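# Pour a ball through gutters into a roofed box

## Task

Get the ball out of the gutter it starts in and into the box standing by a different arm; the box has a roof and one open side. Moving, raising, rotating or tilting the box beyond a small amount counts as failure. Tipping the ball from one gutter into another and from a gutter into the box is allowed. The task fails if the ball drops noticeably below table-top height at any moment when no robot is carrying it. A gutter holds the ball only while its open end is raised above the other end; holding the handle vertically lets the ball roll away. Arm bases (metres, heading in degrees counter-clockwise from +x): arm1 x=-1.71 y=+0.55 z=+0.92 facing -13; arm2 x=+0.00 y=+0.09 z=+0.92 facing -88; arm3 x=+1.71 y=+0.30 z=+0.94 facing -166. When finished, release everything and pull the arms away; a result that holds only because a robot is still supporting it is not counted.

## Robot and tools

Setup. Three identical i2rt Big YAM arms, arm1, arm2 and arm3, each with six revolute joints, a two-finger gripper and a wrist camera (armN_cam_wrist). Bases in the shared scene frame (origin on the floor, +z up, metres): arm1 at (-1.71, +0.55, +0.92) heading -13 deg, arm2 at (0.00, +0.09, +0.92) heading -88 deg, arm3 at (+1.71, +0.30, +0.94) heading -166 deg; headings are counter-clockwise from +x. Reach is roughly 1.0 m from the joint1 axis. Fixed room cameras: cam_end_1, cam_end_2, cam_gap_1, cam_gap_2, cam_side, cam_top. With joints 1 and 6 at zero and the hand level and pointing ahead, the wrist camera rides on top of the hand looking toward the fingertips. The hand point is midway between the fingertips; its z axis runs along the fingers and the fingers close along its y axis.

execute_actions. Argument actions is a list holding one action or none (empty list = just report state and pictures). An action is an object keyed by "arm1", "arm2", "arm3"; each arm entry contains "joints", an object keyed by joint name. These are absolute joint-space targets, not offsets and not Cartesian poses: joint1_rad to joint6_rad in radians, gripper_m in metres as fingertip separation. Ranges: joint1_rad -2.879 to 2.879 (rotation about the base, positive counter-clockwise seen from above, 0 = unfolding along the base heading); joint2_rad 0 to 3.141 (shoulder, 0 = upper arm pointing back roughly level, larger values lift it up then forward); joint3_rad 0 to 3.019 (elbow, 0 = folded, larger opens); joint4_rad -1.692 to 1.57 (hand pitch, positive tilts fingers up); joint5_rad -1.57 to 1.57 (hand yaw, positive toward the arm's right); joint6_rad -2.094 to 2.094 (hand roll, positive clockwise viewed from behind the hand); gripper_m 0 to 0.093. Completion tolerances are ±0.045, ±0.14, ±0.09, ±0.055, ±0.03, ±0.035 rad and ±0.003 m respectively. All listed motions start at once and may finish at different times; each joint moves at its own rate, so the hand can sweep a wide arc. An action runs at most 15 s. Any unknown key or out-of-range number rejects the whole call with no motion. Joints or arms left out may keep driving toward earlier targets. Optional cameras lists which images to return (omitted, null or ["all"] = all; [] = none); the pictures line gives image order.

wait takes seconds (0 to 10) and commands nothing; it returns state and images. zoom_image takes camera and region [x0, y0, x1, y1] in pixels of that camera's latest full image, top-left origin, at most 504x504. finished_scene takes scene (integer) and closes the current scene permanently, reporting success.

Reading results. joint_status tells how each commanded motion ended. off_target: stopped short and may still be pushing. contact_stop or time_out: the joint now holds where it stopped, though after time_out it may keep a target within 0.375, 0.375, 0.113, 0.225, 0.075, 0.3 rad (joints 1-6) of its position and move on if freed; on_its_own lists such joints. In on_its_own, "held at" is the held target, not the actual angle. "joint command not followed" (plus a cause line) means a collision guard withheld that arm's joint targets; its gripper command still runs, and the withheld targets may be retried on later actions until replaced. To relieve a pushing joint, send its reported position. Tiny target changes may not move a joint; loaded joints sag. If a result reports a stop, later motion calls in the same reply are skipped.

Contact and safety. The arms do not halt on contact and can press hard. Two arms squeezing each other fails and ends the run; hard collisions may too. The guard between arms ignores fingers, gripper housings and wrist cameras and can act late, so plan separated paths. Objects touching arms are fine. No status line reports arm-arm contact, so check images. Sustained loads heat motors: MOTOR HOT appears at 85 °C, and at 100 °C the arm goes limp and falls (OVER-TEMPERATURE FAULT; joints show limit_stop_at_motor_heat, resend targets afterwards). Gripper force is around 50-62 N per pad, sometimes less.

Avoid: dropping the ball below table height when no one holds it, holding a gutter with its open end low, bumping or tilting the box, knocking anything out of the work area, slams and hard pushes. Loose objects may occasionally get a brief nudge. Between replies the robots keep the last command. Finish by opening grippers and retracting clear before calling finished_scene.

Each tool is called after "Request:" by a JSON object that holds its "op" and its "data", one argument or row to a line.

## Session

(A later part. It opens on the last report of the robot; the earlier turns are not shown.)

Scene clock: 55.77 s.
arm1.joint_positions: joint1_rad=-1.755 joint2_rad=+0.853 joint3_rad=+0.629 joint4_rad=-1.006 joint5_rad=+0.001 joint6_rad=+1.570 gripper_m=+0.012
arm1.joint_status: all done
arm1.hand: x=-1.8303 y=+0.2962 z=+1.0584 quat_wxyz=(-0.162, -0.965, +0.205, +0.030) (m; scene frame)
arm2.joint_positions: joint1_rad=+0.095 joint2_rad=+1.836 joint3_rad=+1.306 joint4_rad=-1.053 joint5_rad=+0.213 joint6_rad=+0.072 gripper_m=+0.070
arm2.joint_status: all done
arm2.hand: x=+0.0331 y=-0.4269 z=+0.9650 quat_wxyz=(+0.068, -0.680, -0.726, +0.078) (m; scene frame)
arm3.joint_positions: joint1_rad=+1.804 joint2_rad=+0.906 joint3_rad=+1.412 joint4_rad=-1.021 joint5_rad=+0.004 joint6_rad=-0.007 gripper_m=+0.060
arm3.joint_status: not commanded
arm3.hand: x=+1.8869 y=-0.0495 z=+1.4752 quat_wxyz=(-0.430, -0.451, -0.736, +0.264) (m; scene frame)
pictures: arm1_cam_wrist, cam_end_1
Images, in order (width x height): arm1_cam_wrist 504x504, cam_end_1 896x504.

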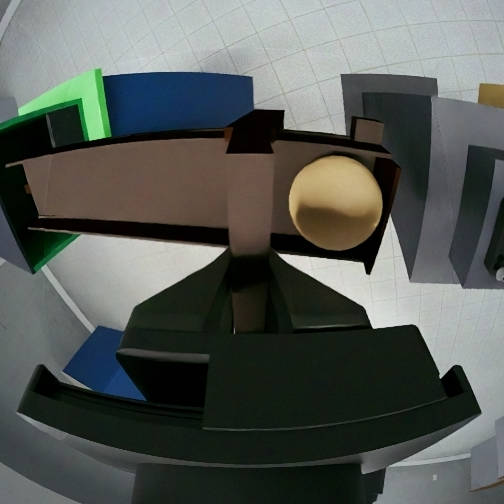

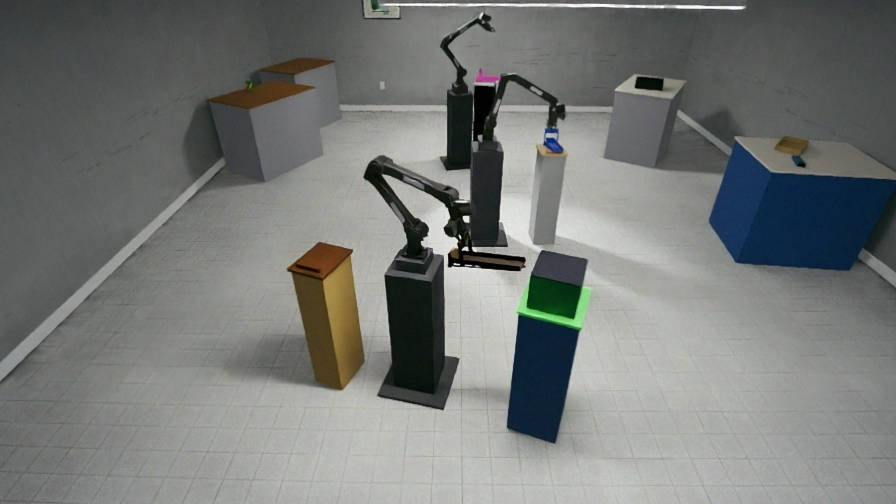

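Request:
{"op": "execute_actions", "data": {
  "actions": []
}}

Scene clock: 56.27 s.
arm1.joint_positions: joint1_rad=-1.755 joint2_rad=+0.853 joint3_rad=+0.629 joint4_rad=-1.006 joint5_rad=+0.001 joint6_rad=+1.570 gripper_m=+0.012
arm1.joint_status: all done
arm1.hand: x=-1.8303 y=+0.2962 z=+1.0584 quat_wxyz=(-0.162, -0.965, +0.205, +0.030) (m; scene frame)
arm2.joint_positions: joint1_rad=+0.095 joint2_rad=+1.836 joint3_rad=+1.306 joint4_rad=-1.053 joint5_rad=+0.213 joint6_rad=+0.072 gripper_m=+0.070
arm2.joint_status: all done
arm2.hand: x=+0.0331 y=-0.4269 z=+0.9650 quat_wxyz=(+0.068, -0.680, -0.726, +0.078) (m; scene frame)
arm3.joint_positions: joint1_rad=+1.804 joint2_rad=+0.906 joint3_rad=+1.412 joint4_rad=-1.021 joint5_rad=+0.004 joint6_rad=-0.007 gripper_m=+0.060
arm3.joint_status: not commanded
arm3.hand: x=+1.8869 y=-0.0495 z=+1.4752 quat_wxyz=(-0.430, -0.451, -0.736, +0.264) (m; scene frame)
pictures: arm1_cam_wrist, arm2_cam_wrist, arm3_cam_wrist, cam_end_1, cam_end_2, cam_gap_1, cam_gap_2, cam_side, cam_top
Images, in order (width x height): arm1_cam_wrist 504x504, arm2_cam_wrist 504x504, arm3_cam_wrist 504x504, cam_end_1 896x504, cam_end_2 896x504, cam_gap_1 896x504, cam_gap_2 896x504, cam_side 896x504, cam_top 896x504.

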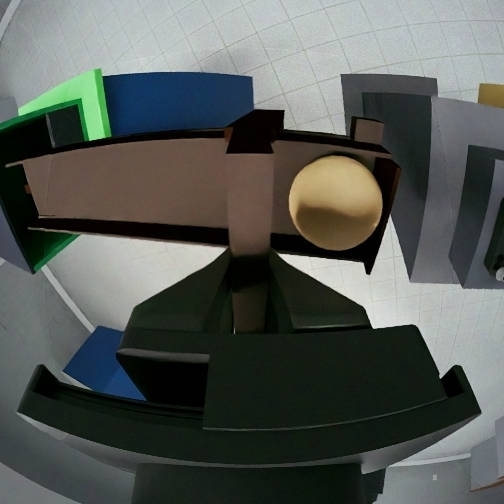

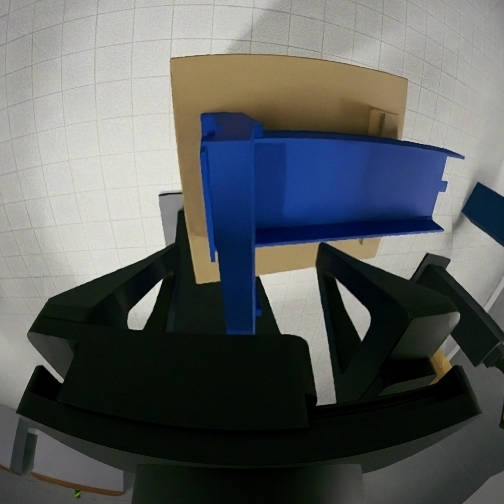

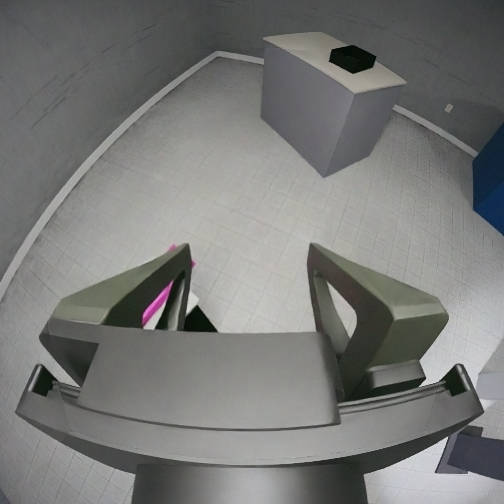

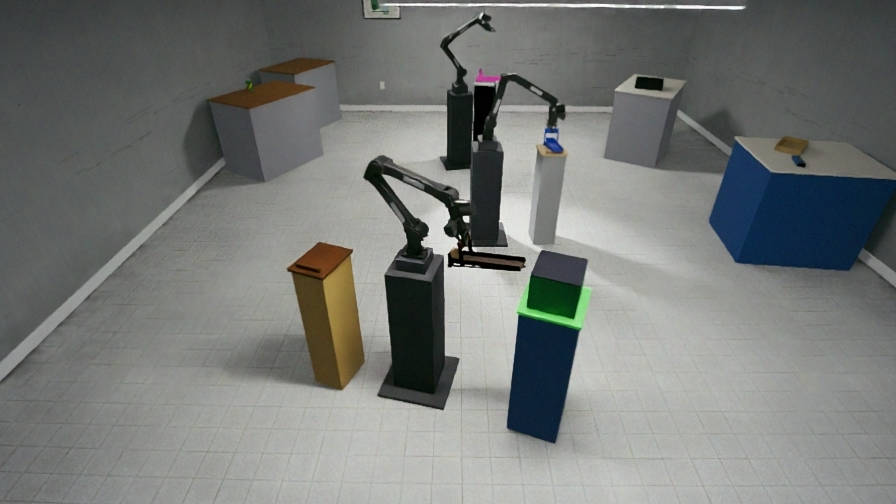

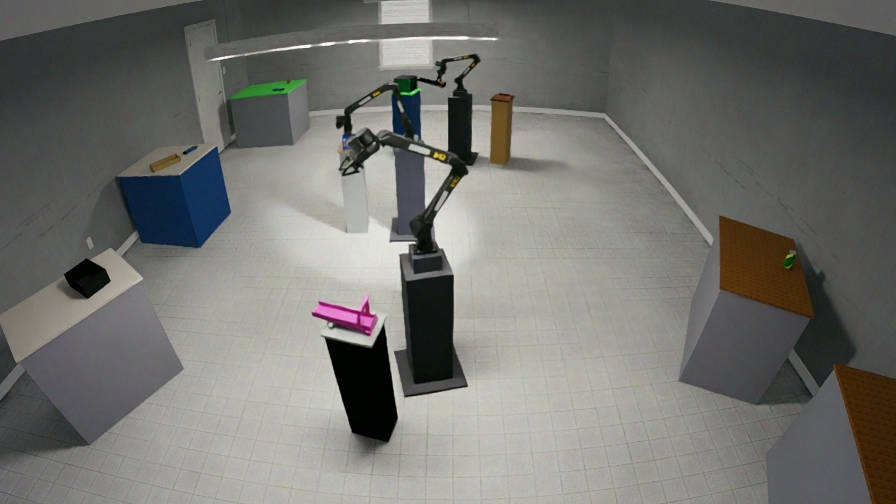

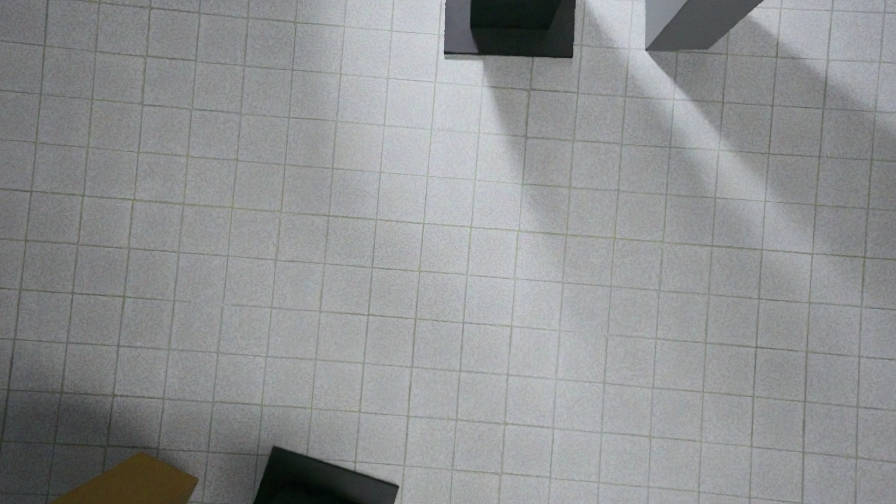

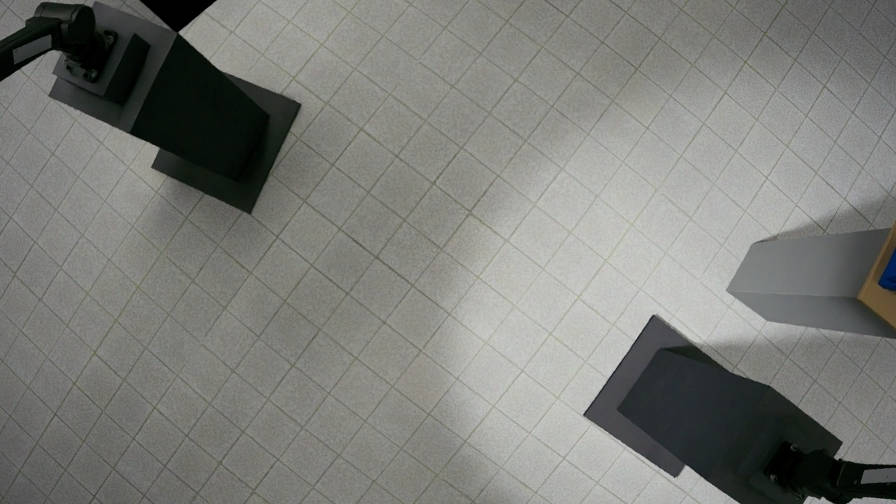

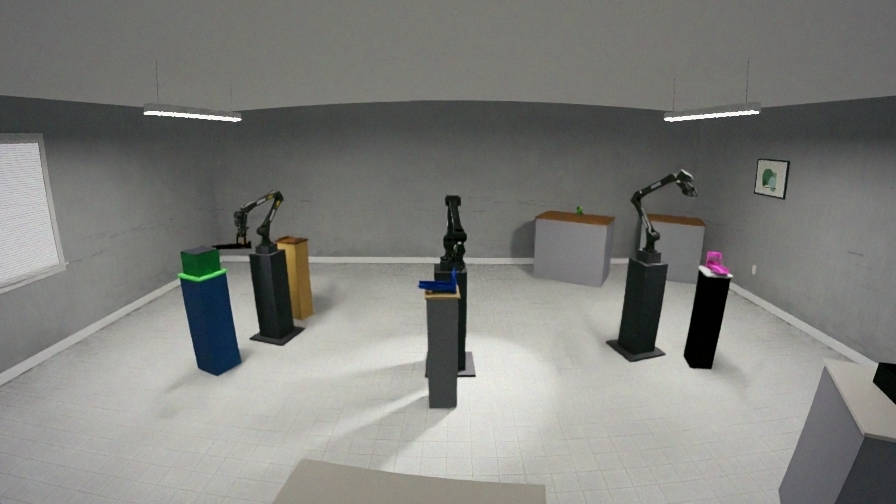

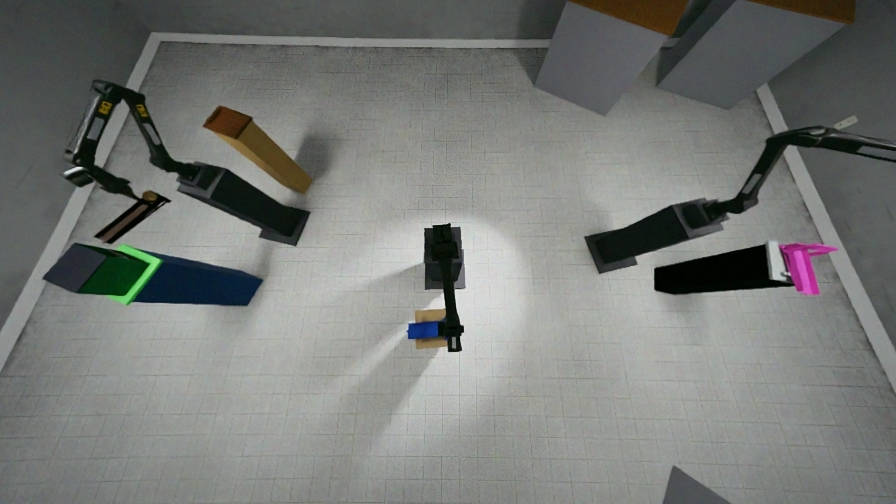

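Request:
{"op": "zoom_image", "data": {
  "camera": "cam_end_1",
  "region": [430, 210, 610, 340]
}}

Request:
{"op": "zoom_image", "data": {
  "camera": "cam_end_2",
  "region": [380, 50, 490, 110]
}}

Request:
{"op": "zoom_image", "data": {
  "camera": "cam_side",
  "region": [170, 200, 290, 290]
}}

Region (430, 210, 610, 340) of cam_end_1's 896x504 image, scaled by 2.800, with more detail than that image has.

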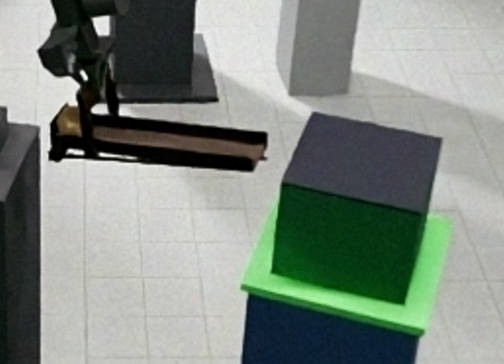

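Region (380, 50, 490, 110) of cam_end_2's 896x504 image, scaled by 4.582, with more detail than that image has; it fills the top 275 rows of this view, and the rest is white.

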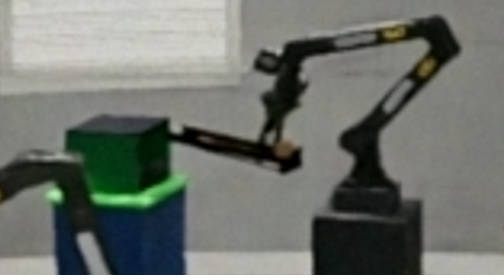

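Region (170, 200, 290, 290) of cam_side's 896x504 image, scaled by 4.200, with more detail than that image has; it fills the top 378 rows of this view, and the rest is white.

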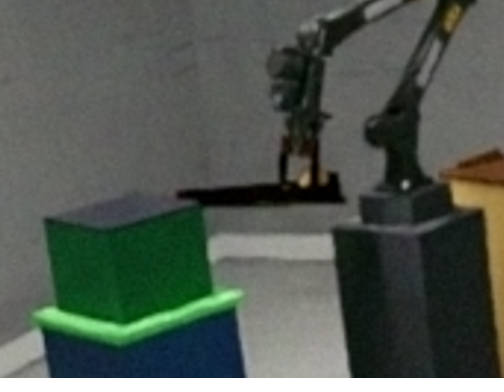

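Request:
{"op": "execute_actions", "data": {
  "actions": [
    {"arm1":{"joints":{"joint2_rad":1.065,"joint3_rad":0.84,"joint4_rad":-1.095}},"arm2":{"joints":{"joint2_rad":1.55}}}
  ],
  "cameras": ["arm1_cam_wrist","cam_end_1","cam_end_2","cam_side"]
}}

Scene clock: 58.17 s.
arm1.joint_positions: joint1_rad=-1.755 joint2_rad=+1.073 joint3_rad=+0.776 joint4_rad=-1.089 joint5_rad=+0.001 joint6_rad=+1.570 gripper_m=+0.012
arm1.joint_status: all done
arm1.hand: x=-1.8435 y=+0.2666 z=+1.0562 quat_wxyz=(-0.086, -0.975, +0.207, +0.014) (m; scene frame)
arm2.joint_positions: joint1_rad=+0.095 joint2_rad=+1.529 joint3_rad=+1.306 joint4_rad=-1.052 joint5_rad=+0.213 joint6_rad=+0.072 gripper_m=+0.070
arm2.joint_status: all done
arm2.hand: x=+0.0326 y=-0.4300 z=+1.1174 quat_wxyz=(-0.051, -0.685, -0.706, +0.173) (m; scene frame)
arm3.joint_positions: joint1_rad=+1.804 joint2_rad=+0.906 joint3_rad=+1.412 joint4_rad=-1.021 joint5_rad=+0.004 joint6_rad=-0.007 gripper_m=+0.060
arm3.joint_status: not commanded
arm3.hand: x=+1.8869 y=-0.0495 z=+1.4752 quat_wxyz=(-0.430, -0.451, -0.736, +0.264) (m; scene frame)
pictures: arm1_cam_wrist, cam_end_1, cam_end_2, cam_side
Images, in order (width x height): arm1_cam_wrist 504x504, cam_end_1 896x504, cam_end_2 896x504, cam_side 896x504.

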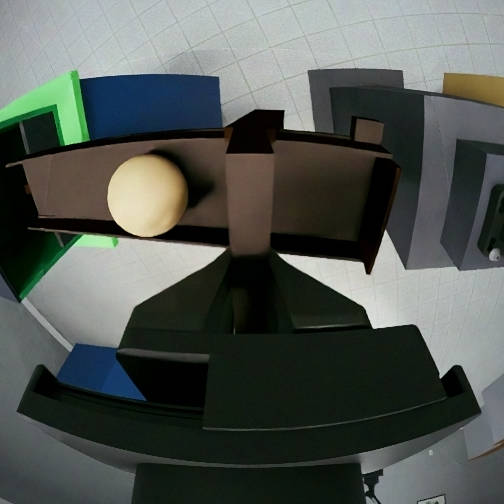

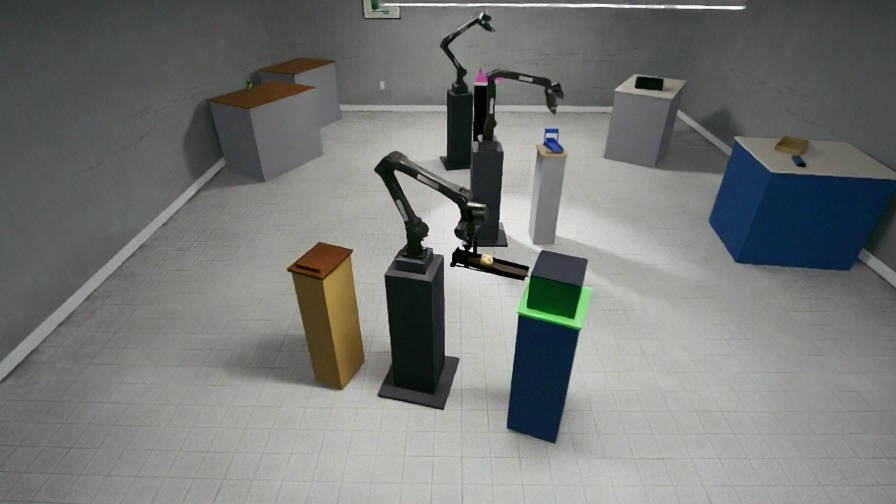

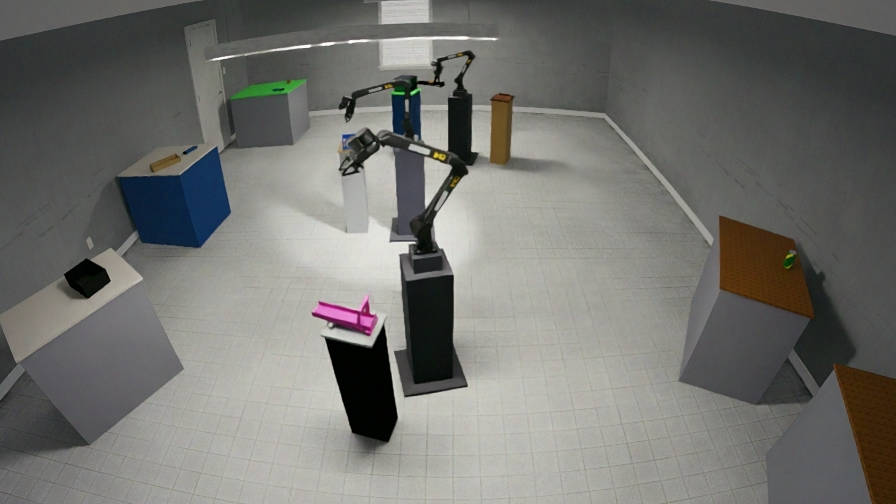

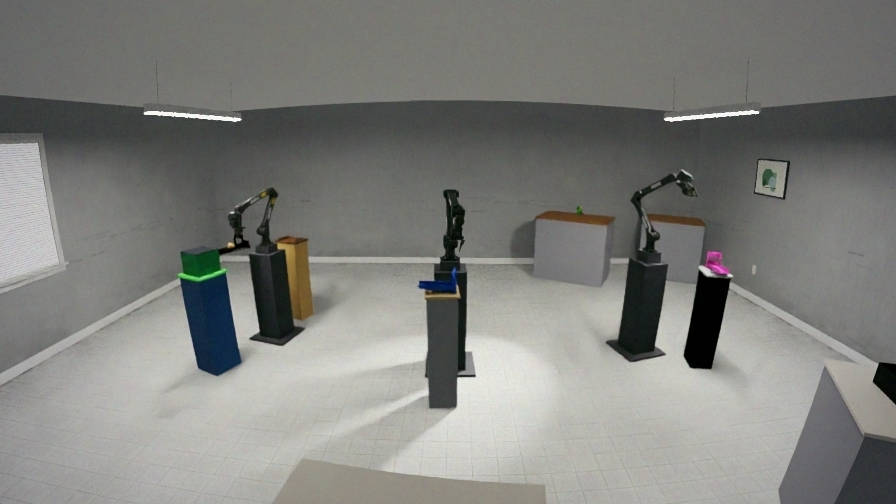

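Request:
{"op": "execute_actions", "data": {
  "actions": [
    {"arm1":{"joints":{"joint4_rad":-1.02}}}
  ],
  "cameras": ["arm1_cam_wrist","cam_end_1"]
}}

Scene clock: 58.93 s.
arm1.joint_positions: joint1_rad=-1.755 joint2_rad=+1.073 joint3_rad=+0.776 joint4_rad=-1.041 joint5_rad=+0.001 joint6_rad=+1.570 gripper_m=+0.012
arm1.joint_status: all done
arm1.hand: x=-1.8481 y=+0.2561 z=+1.0585 quat_wxyz=(-0.109, -0.972, +0.206, +0.019) (m; scene frame)
arm2.joint_positions: joint1_rad=+0.095 joint2_rad=+1.529 joint3_rad=+1.306 joint4_rad=-1.052 joint5_rad=+0.213 joint6_rad=+0.072 gripper_m=+0.070
arm2.joint_status: not commanded
arm2.hand: x=+0.0326 y=-0.4300 z=+1.1174 quat_wxyz=(-0.051, -0.685, -0.706, +0.173) (m; scene frame)
arm3.joint_positions: joint1_rad=+1.804 joint2_rad=+0.906 joint3_rad=+1.412 joint4_rad=-1.021 joint5_rad=+0.004 joint6_rad=-0.007 gripper_m=+0.060
arm3.joint_status: not commanded
arm3.hand: x=+1.8869 y=-0.0495 z=+1.4752 quat_wxyz=(-0.430, -0.451, -0.736, +0.264) (m; scene frame)
pictures: arm1_cam_wrist, cam_end_1
Images, in order (width x height): arm1_cam_wrist 504x504, cam_end_1 896x504.

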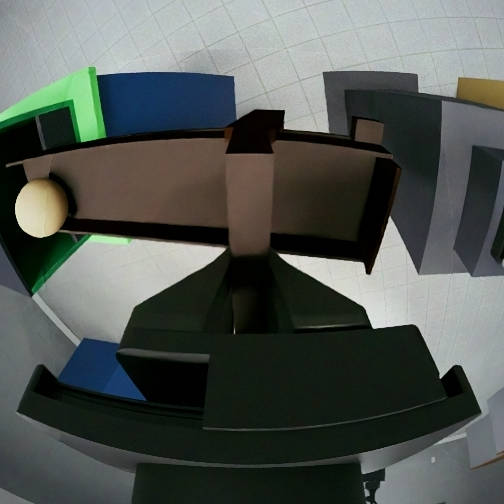

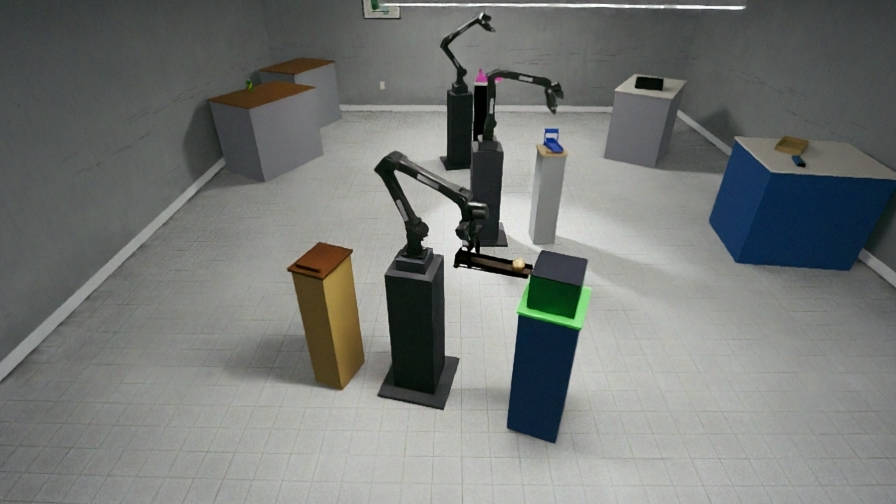

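Request:
{"op": "execute_actions", "data": {
  "actions": [],
  "cameras": ["arm1_cam_wrist"]
}}

Request:
{"op": "wait", "data": {
  "seconds": 0.3
}}

Scene clock: 58.97 s.
arm1.joint_positions: joint1_rad=-1.755 joint2_rad=+1.073 joint3_rad=+0.776 joint4_rad=-1.041 joint5_rad=+0.001 joint6_rad=+1.570 gripper_m=+0.012
arm1.joint_status: all done
arm1.hand: x=-1.8481 y=+0.2561 z=+1.0585 quat_wxyz=(-0.109, -0.972, +0.206, +0.019) (m; scene frame)
arm2.joint_positions: joint1_rad=+0.095 joint2_rad=+1.529 joint3_rad=+1.306 joint4_rad=-1.052 joint5_rad=+0.213 joint6_rad=+0.072 gripper_m=+0.070
arm2.joint_status: not commanded
arm2.hand: x=+0.0326 y=-0.4300 z=+1.1174 quat_wxyz=(-0.051, -0.685, -0.706, +0.173) (m; scene frame)
arm3.joint_positions: joint1_rad=+1.804 joint2_rad=+0.906 joint3_rad=+1.412 joint4_rad=-1.021 joint5_rad=+0.004 joint6_rad=-0.007 gripper_m=+0.060
arm3.joint_status: not commanded
arm3.hand: x=+1.8869 y=-0.0495 z=+1.4752 quat_wxyz=(-0.430, -0.451, -0.736, +0.264) (m; scene frame)
pictures: arm1_cam_wrist
Images, in order (width x height): arm1_cam_wrist 504x504.

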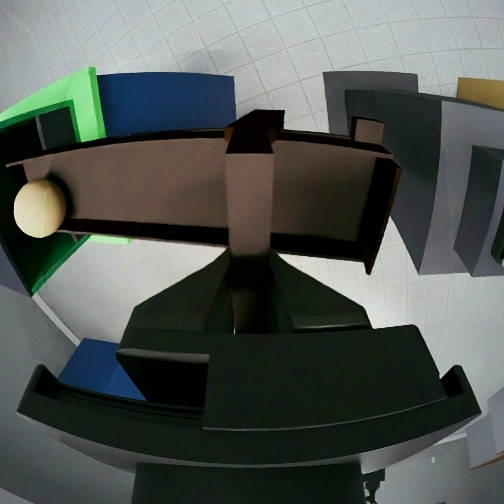

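Scene clock: 59.27 s.
arm1.joint_positions: joint1_rad=-1.755 joint2_rad=+1.073 joint3_rad=+0.776 joint4_rad=-1.041 joint5_rad=+0.001 joint6_rad=+1.570 gripper_m=+0.012
arm1.joint_status: all done
arm1.hand: x=-1.8481 y=+0.2561 z=+1.0585 quat_wxyz=(-0.109, -0.972, +0.206, +0.019) (m; scene frame)
arm2.joint_positions: joint1_rad=+0.095 joint2_rad=+1.529 joint3_rad=+1.306 joint4_rad=-1.052 joint5_rad=+0.213 joint6_rad=+0.072 gripper_m=+0.070
arm2.joint_status: not commanded
arm2.hand: x=+0.0326 y=-0.4300 z=+1.1174 quat_wxyz=(-0.051, -0.685, -0.706, +0.173) (m; scene frame)
arm3.joint_positions: joint1_rad=+1.804 joint2_rad=+0.906 joint3_rad=+1.412 joint4_rad=-1.021 joint5_rad=+0.004 joint6_rad=-0.007 gripper_m=+0.060
arm3.joint_status: not commanded
arm3.hand: x=+1.8869 y=-0.0495 z=+1.4752 quat_wxyz=(-0.430, -0.451, -0.736, +0.264) (m; scene frame)
wait: 0.30 s; at rest by 0.27 s
pictures: arm1_cam_wrist, arm2_cam_wrist, arm3_cam_wrist, cam_end_1, cam_end_2, cam_gap_1, cam_gap_2, cam_side, cam_top
Images, in order (width x height): arm1_cam_wrist 504x504, arm2_cam_wrist 504x504, arm3_cam_wrist 504x504, cam_end_1 896x504, cam_end_2 896x504, cam_gap_1 896x504, cam_gap_2 896x504, cam_side 896x504, cam_top 896x504.

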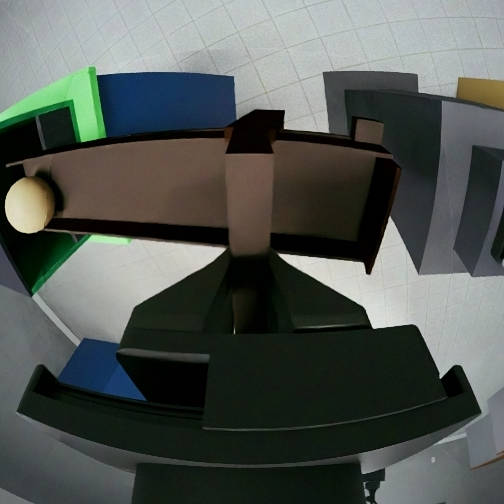

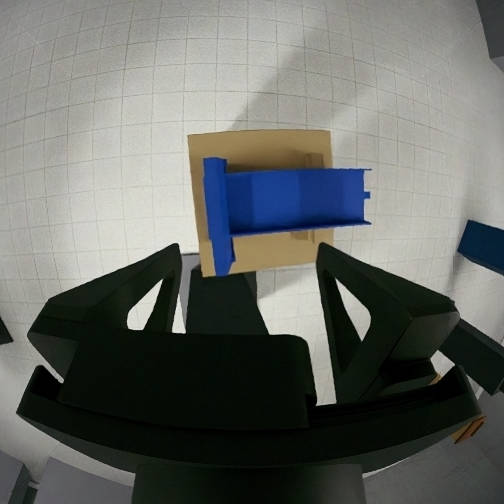

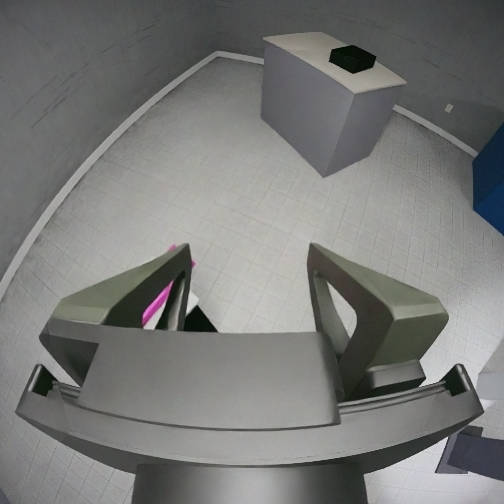

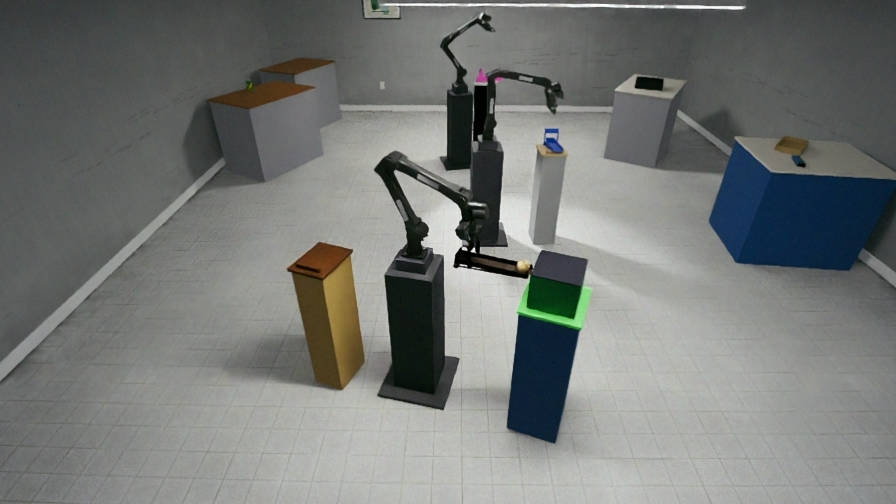

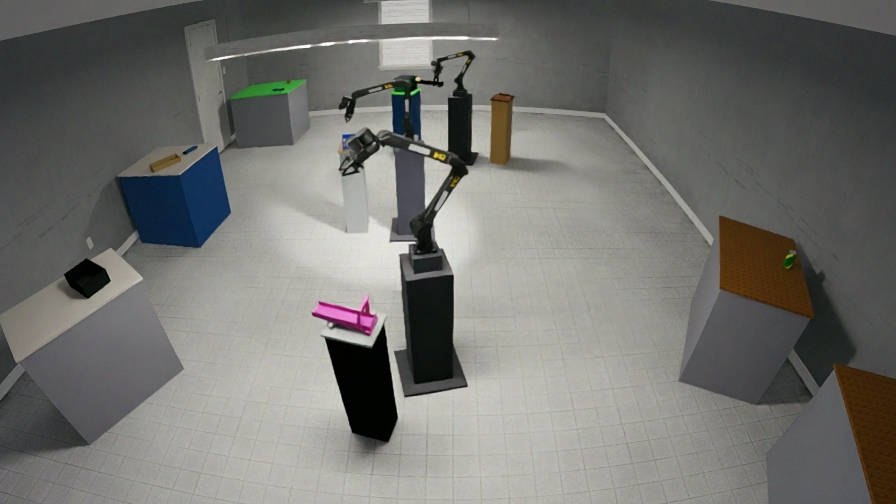

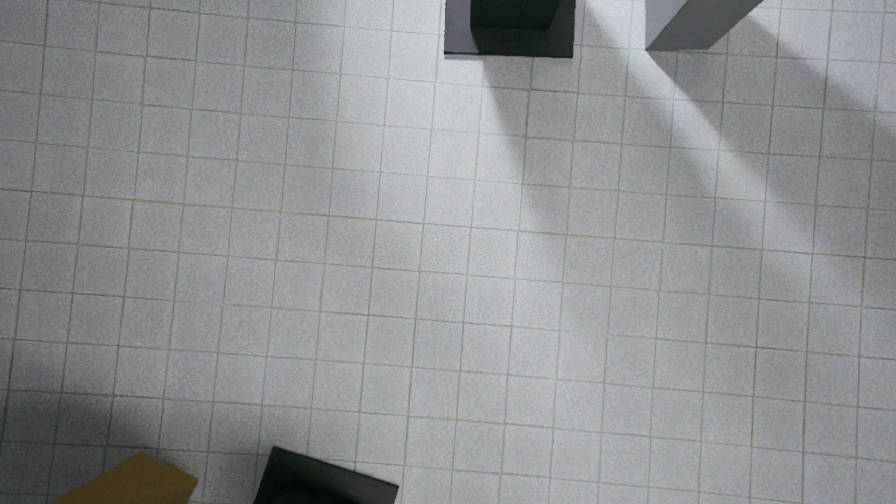

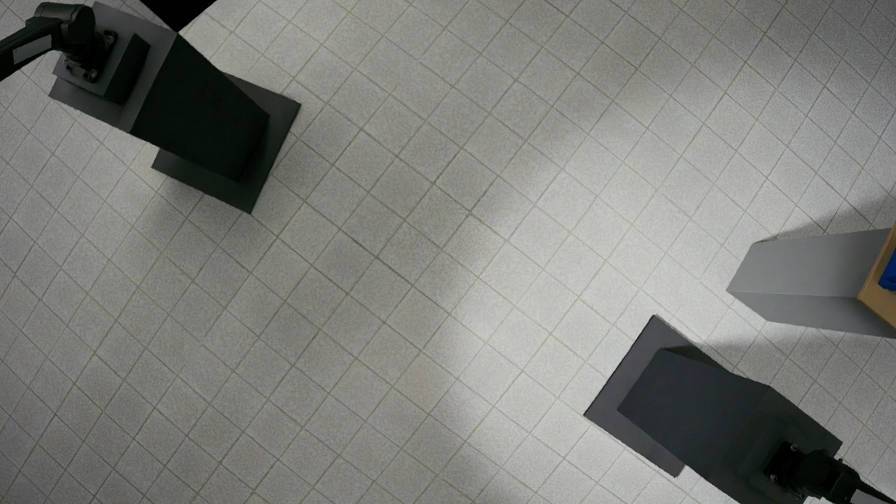

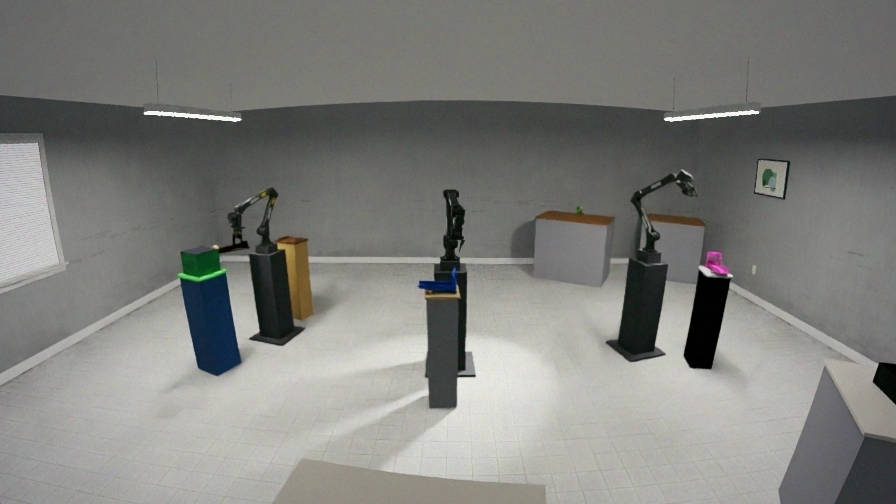

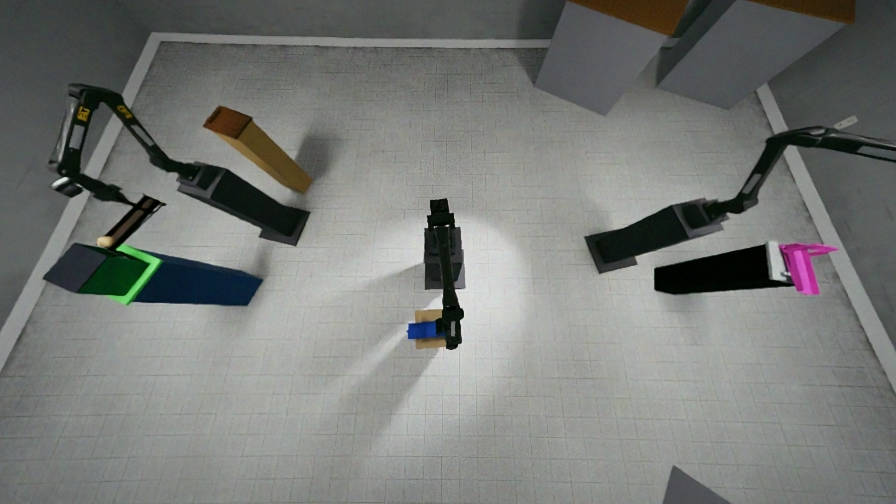

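Request:
{"op": "execute_actions", "data": {
  "actions": [
    {"arm1":{"joints":{"joint2_rad":1.0}}}
  ],
  "cameras": ["arm1_cam_wrist","cam_end_1"]
}}

Scene clock: 60.13 s.
arm1.joint_positions: joint1_rad=-1.755 joint2_rad=+1.004 joint3_rad=+0.776 joint4_rad=-1.041 joint5_rad=+0.001 joint6_rad=+1.570 gripper_m=+0.012
arm1.joint_status: all done
arm1.hand: x=-1.8477 y=+0.2575 z=+1.0791 quat_wxyz=(-0.142, -0.968, +0.206, +0.026) (m; scene frame)
arm2.joint_positions: joint1_rad=+0.095 joint2_rad=+1.529 joint3_rad=+1.306 joint4_rad=-1.052 joint5_rad=+0.213 joint6_rad=+0.072 gripper_m=+0.070
arm2.joint_status: not commanded
arm2.hand: x=+0.0326 y=-0.4300 z=+1.1174 quat_wxyz=(-0.051, -0.685, -0.706, +0.173) (m; scene frame)
arm3.joint_positions: joint1_rad=+1.804 joint2_rad=+0.906 joint3_rad=+1.412 joint4_rad=-1.021 joint5_rad=+0.004 joint6_rad=-0.007 gripper_m=+0.060
arm3.joint_status: not commanded
arm3.hand: x=+1.8869 y=-0.0495 z=+1.4752 quat_wxyz=(-0.430, -0.451, -0.736, +0.264) (m; scene frame)
pictures: arm1_cam_wrist, cam_end_1
Images, in order (width x height): arm1_cam_wrist 504x504, cam_end_1 896x504.

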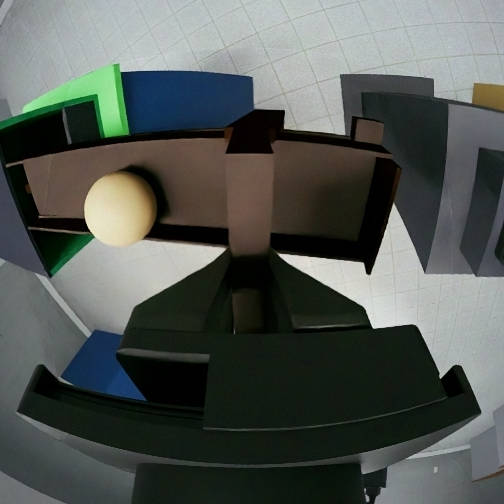

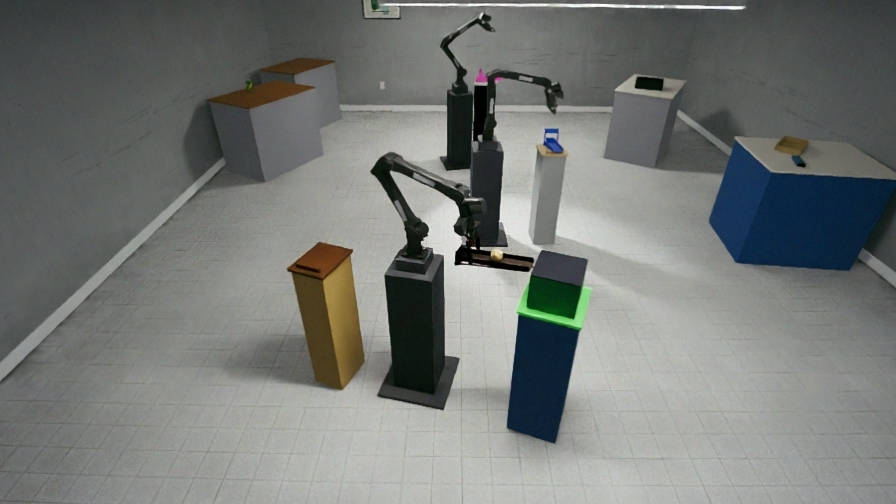

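Request:
{"op": "zoom_image", "data": {
  "camera": "cam_end_1",
  "region": [440, 220, 600, 335]
}}

Request:
{"op": "zoom_image", "data": {
  "camera": "arm1_cam_wrist",
  "region": [0, 50, 200, 300]
}}

Region (440, 220, 600, 335) of cam_end_1's 896x504 image, scaled by 3.150, with more detail than that image has; it fills the top 362 rows of this view, and the rest is white.

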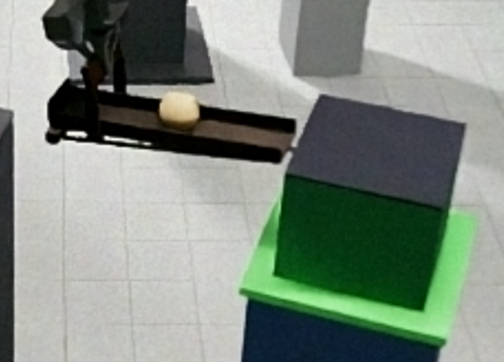

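Region (0, 50, 200, 300) of arm1_cam_wrist's 504x504 image, scaled by 2.016, with more detail than that image has; it fills the left 403 columns of this view, and the rest is white.

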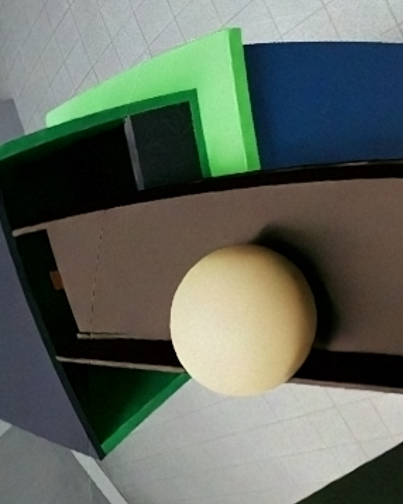

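Request:
{"op": "execute_actions", "data": {
  "actions": [
    {"arm1":{"joints":{"joint2_rad":0.97,"joint3_rad":0.735}},"arm2":{"joints":{"joint1_rad":-1.57,"joint3_rad":2.13,"joint4_rad":0.63,"joint5_rad":0,"joint6_rad":0}}}
  ],
  "cameras": ["arm1_cam_wrist","cam_end_1"]
}}

Scene clock: 63.33 s.
arm1.joint_positions: joint1_rad=-1.755 joint2_rad=+0.979 joint3_rad=+0.737 joint4_rad=-1.038 joint5_rad=+0.001 joint6_rad=+1.570 gripper_m=+0.012
arm1.joint_status: all done
arm1.hand: x=-1.8425 y=+0.2690 z=+1.0698 quat_wxyz=(-0.138, -0.969, +0.206, +0.025) (m; scene frame)
arm2.joint_positions: joint1_rad=-1.574 joint2_rad=+1.569 joint3_rad=+2.082 joint4_rad=+0.619 joint5_rad=+0.002 joint6_rad=+0.009 gripper_m=+0.070
arm2.joint_status: all done
arm2.hand: x=-0.5319 y=+0.0699 z=+1.8364 quat_wxyz=(-0.023, -0.220, -0.001, +0.975) (m; scene frame)
arm3.joint_positions: joint1_rad=+1.804 joint2_rad=+0.906 joint3_rad=+1.412 joint4_rad=-1.021 joint5_rad=+0.004 joint6_rad=-0.007 gripper_m=+0.060
arm3.joint_status: not commanded
arm3.hand: x=+1.8869 y=-0.0495 z=+1.4752 quat_wxyz=(-0.430, -0.451, -0.736, +0.264) (m; scene frame)
pictures: arm1_cam_wrist, cam_end_1
Images, in order (width x height): arm1_cam_wrist 504x504, cam_end_1 896x504.

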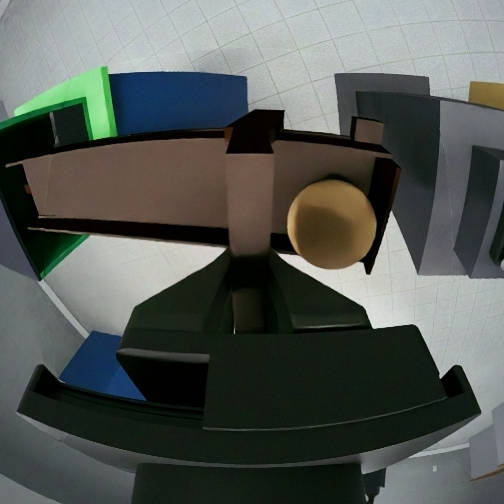

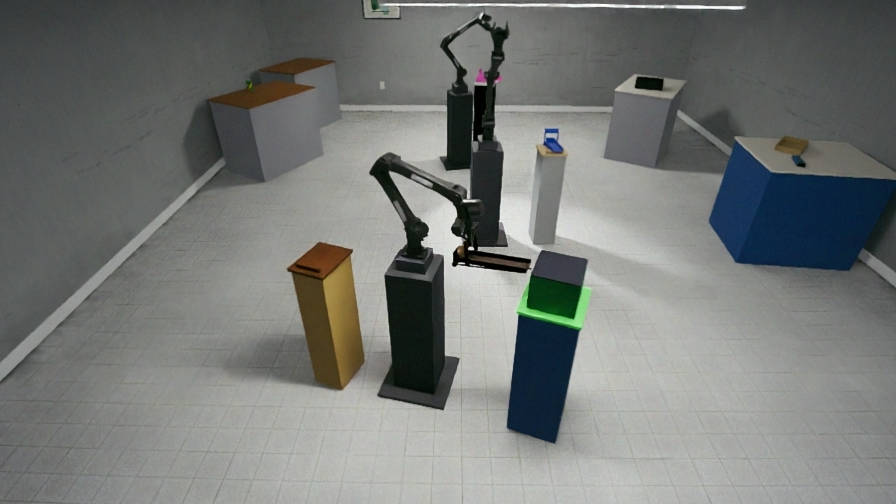

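Request:
{"op": "execute_actions", "data": {
  "actions": [
    {"arm1":{"joints":{"joint3_rad":0.668,"joint4_rad":-0.965}},"arm2":{"joints":{"joint2_rad":2.68}}}
  ],
  "cameras": ["arm1_cam_wrist","arm2_cam_wrist","cam_end_1"]
}}

Scene clock: 65.27 s.
arm1.joint_positions: joint1_rad=-1.755 joint2_rad=+0.979 joint3_rad=+0.667 joint4_rad=-0.986 joint5_rad=+0.001 joint6_rad=+1.570 gripper_m=+0.012
arm1.joint_status: all done
arm1.hand: x=-1.8374 y=+0.2799 z=+1.0428 quat_wxyz=(-0.129, -0.970, +0.206, +0.023) (m; scene frame)
arm2.joint_positions: joint1_rad=-1.574 joint2_rad=+2.696 joint3_rad=+2.091 joint4_rad=+0.615 joint5_rad=+0.002 joint6_rad=+0.009 gripper_m=+0.070
arm2.joint_status: all done
arm2.hand: x=-0.9523 y=+0.0508 z=+0.9310 quat_wxyz=(-0.017, -0.706, -0.008, +0.708) (m; scene frame)
arm3.joint_positions: joint1_rad=+1.804 joint2_rad=+0.906 joint3_rad=+1.412 joint4_rad=-1.021 joint5_rad=+0.004 joint6_rad=-0.007 gripper_m=+0.060
arm3.joint_status: not commanded
arm3.hand: x=+1.8869 y=-0.0495 z=+1.4752 quat_wxyz=(-0.430, -0.451, -0.736, +0.264) (m; scene frame)
pictures: arm1_cam_wrist, arm2_cam_wrist, cam_end_1
Images, in order (width x height): arm1_cam_wrist 504x504, arm2_cam_wrist 504x504, cam_end_1 896x504.

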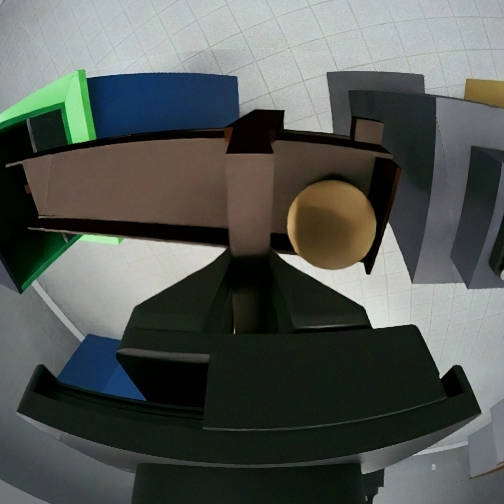

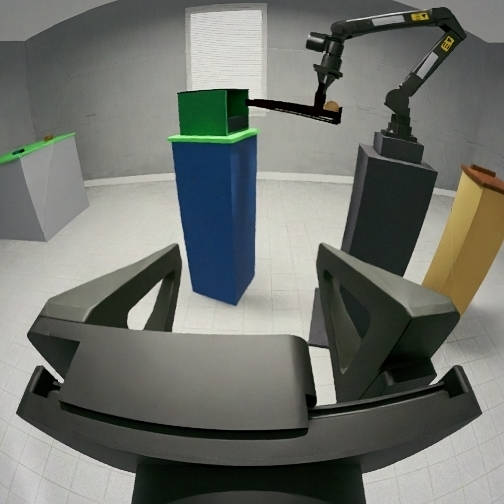

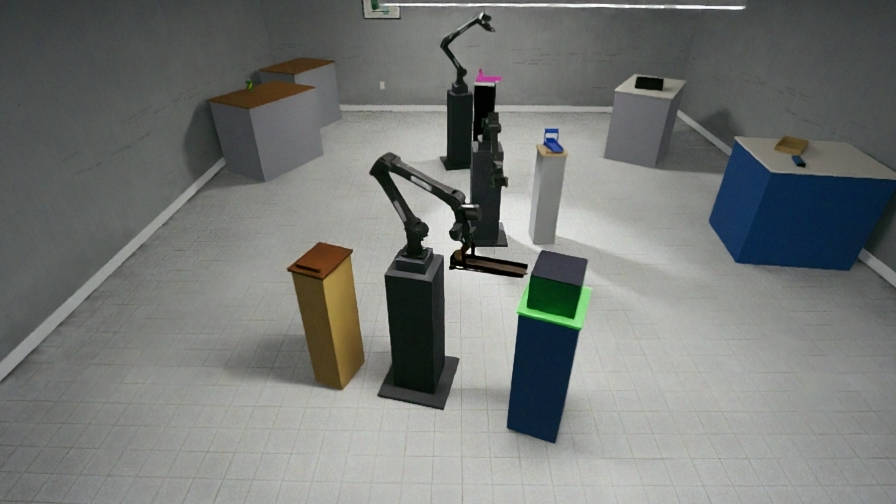

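Request:
{"op": "zoom_image", "data": {
  "camera": "arm2_cam_wrist",
  "region": [210, 75, 290, 145]
}}

Request:
{"op": "zoom_image", "data": {
  "camera": "arm2_cam_wrist",
  "region": [165, 60, 355, 150]
}}

Region (210, 75, 290, 145) of arm2_cam_wrist's 504x504 image, scaled by 6.300, with more detail than that image has; it fills the top 441 rows of this view, and the rest is white.

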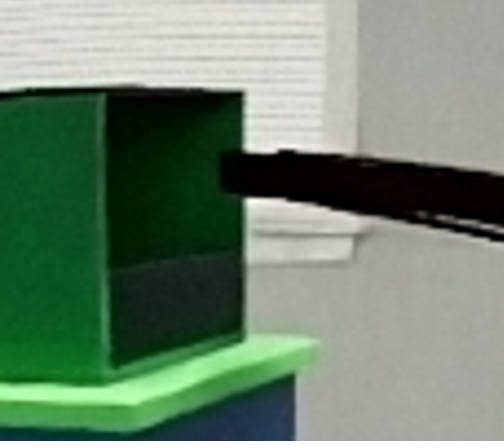

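Region (165, 60, 355, 150) of arm2_cam_wrist's 504x504 image, scaled by 2.653, with more detail than that image has; it fills the top 239 rows of this view, and the rest is white.

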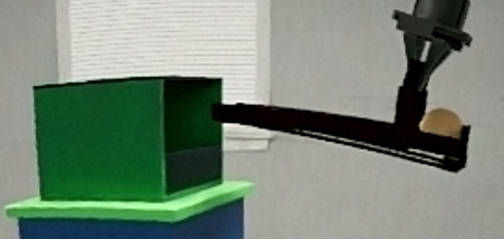

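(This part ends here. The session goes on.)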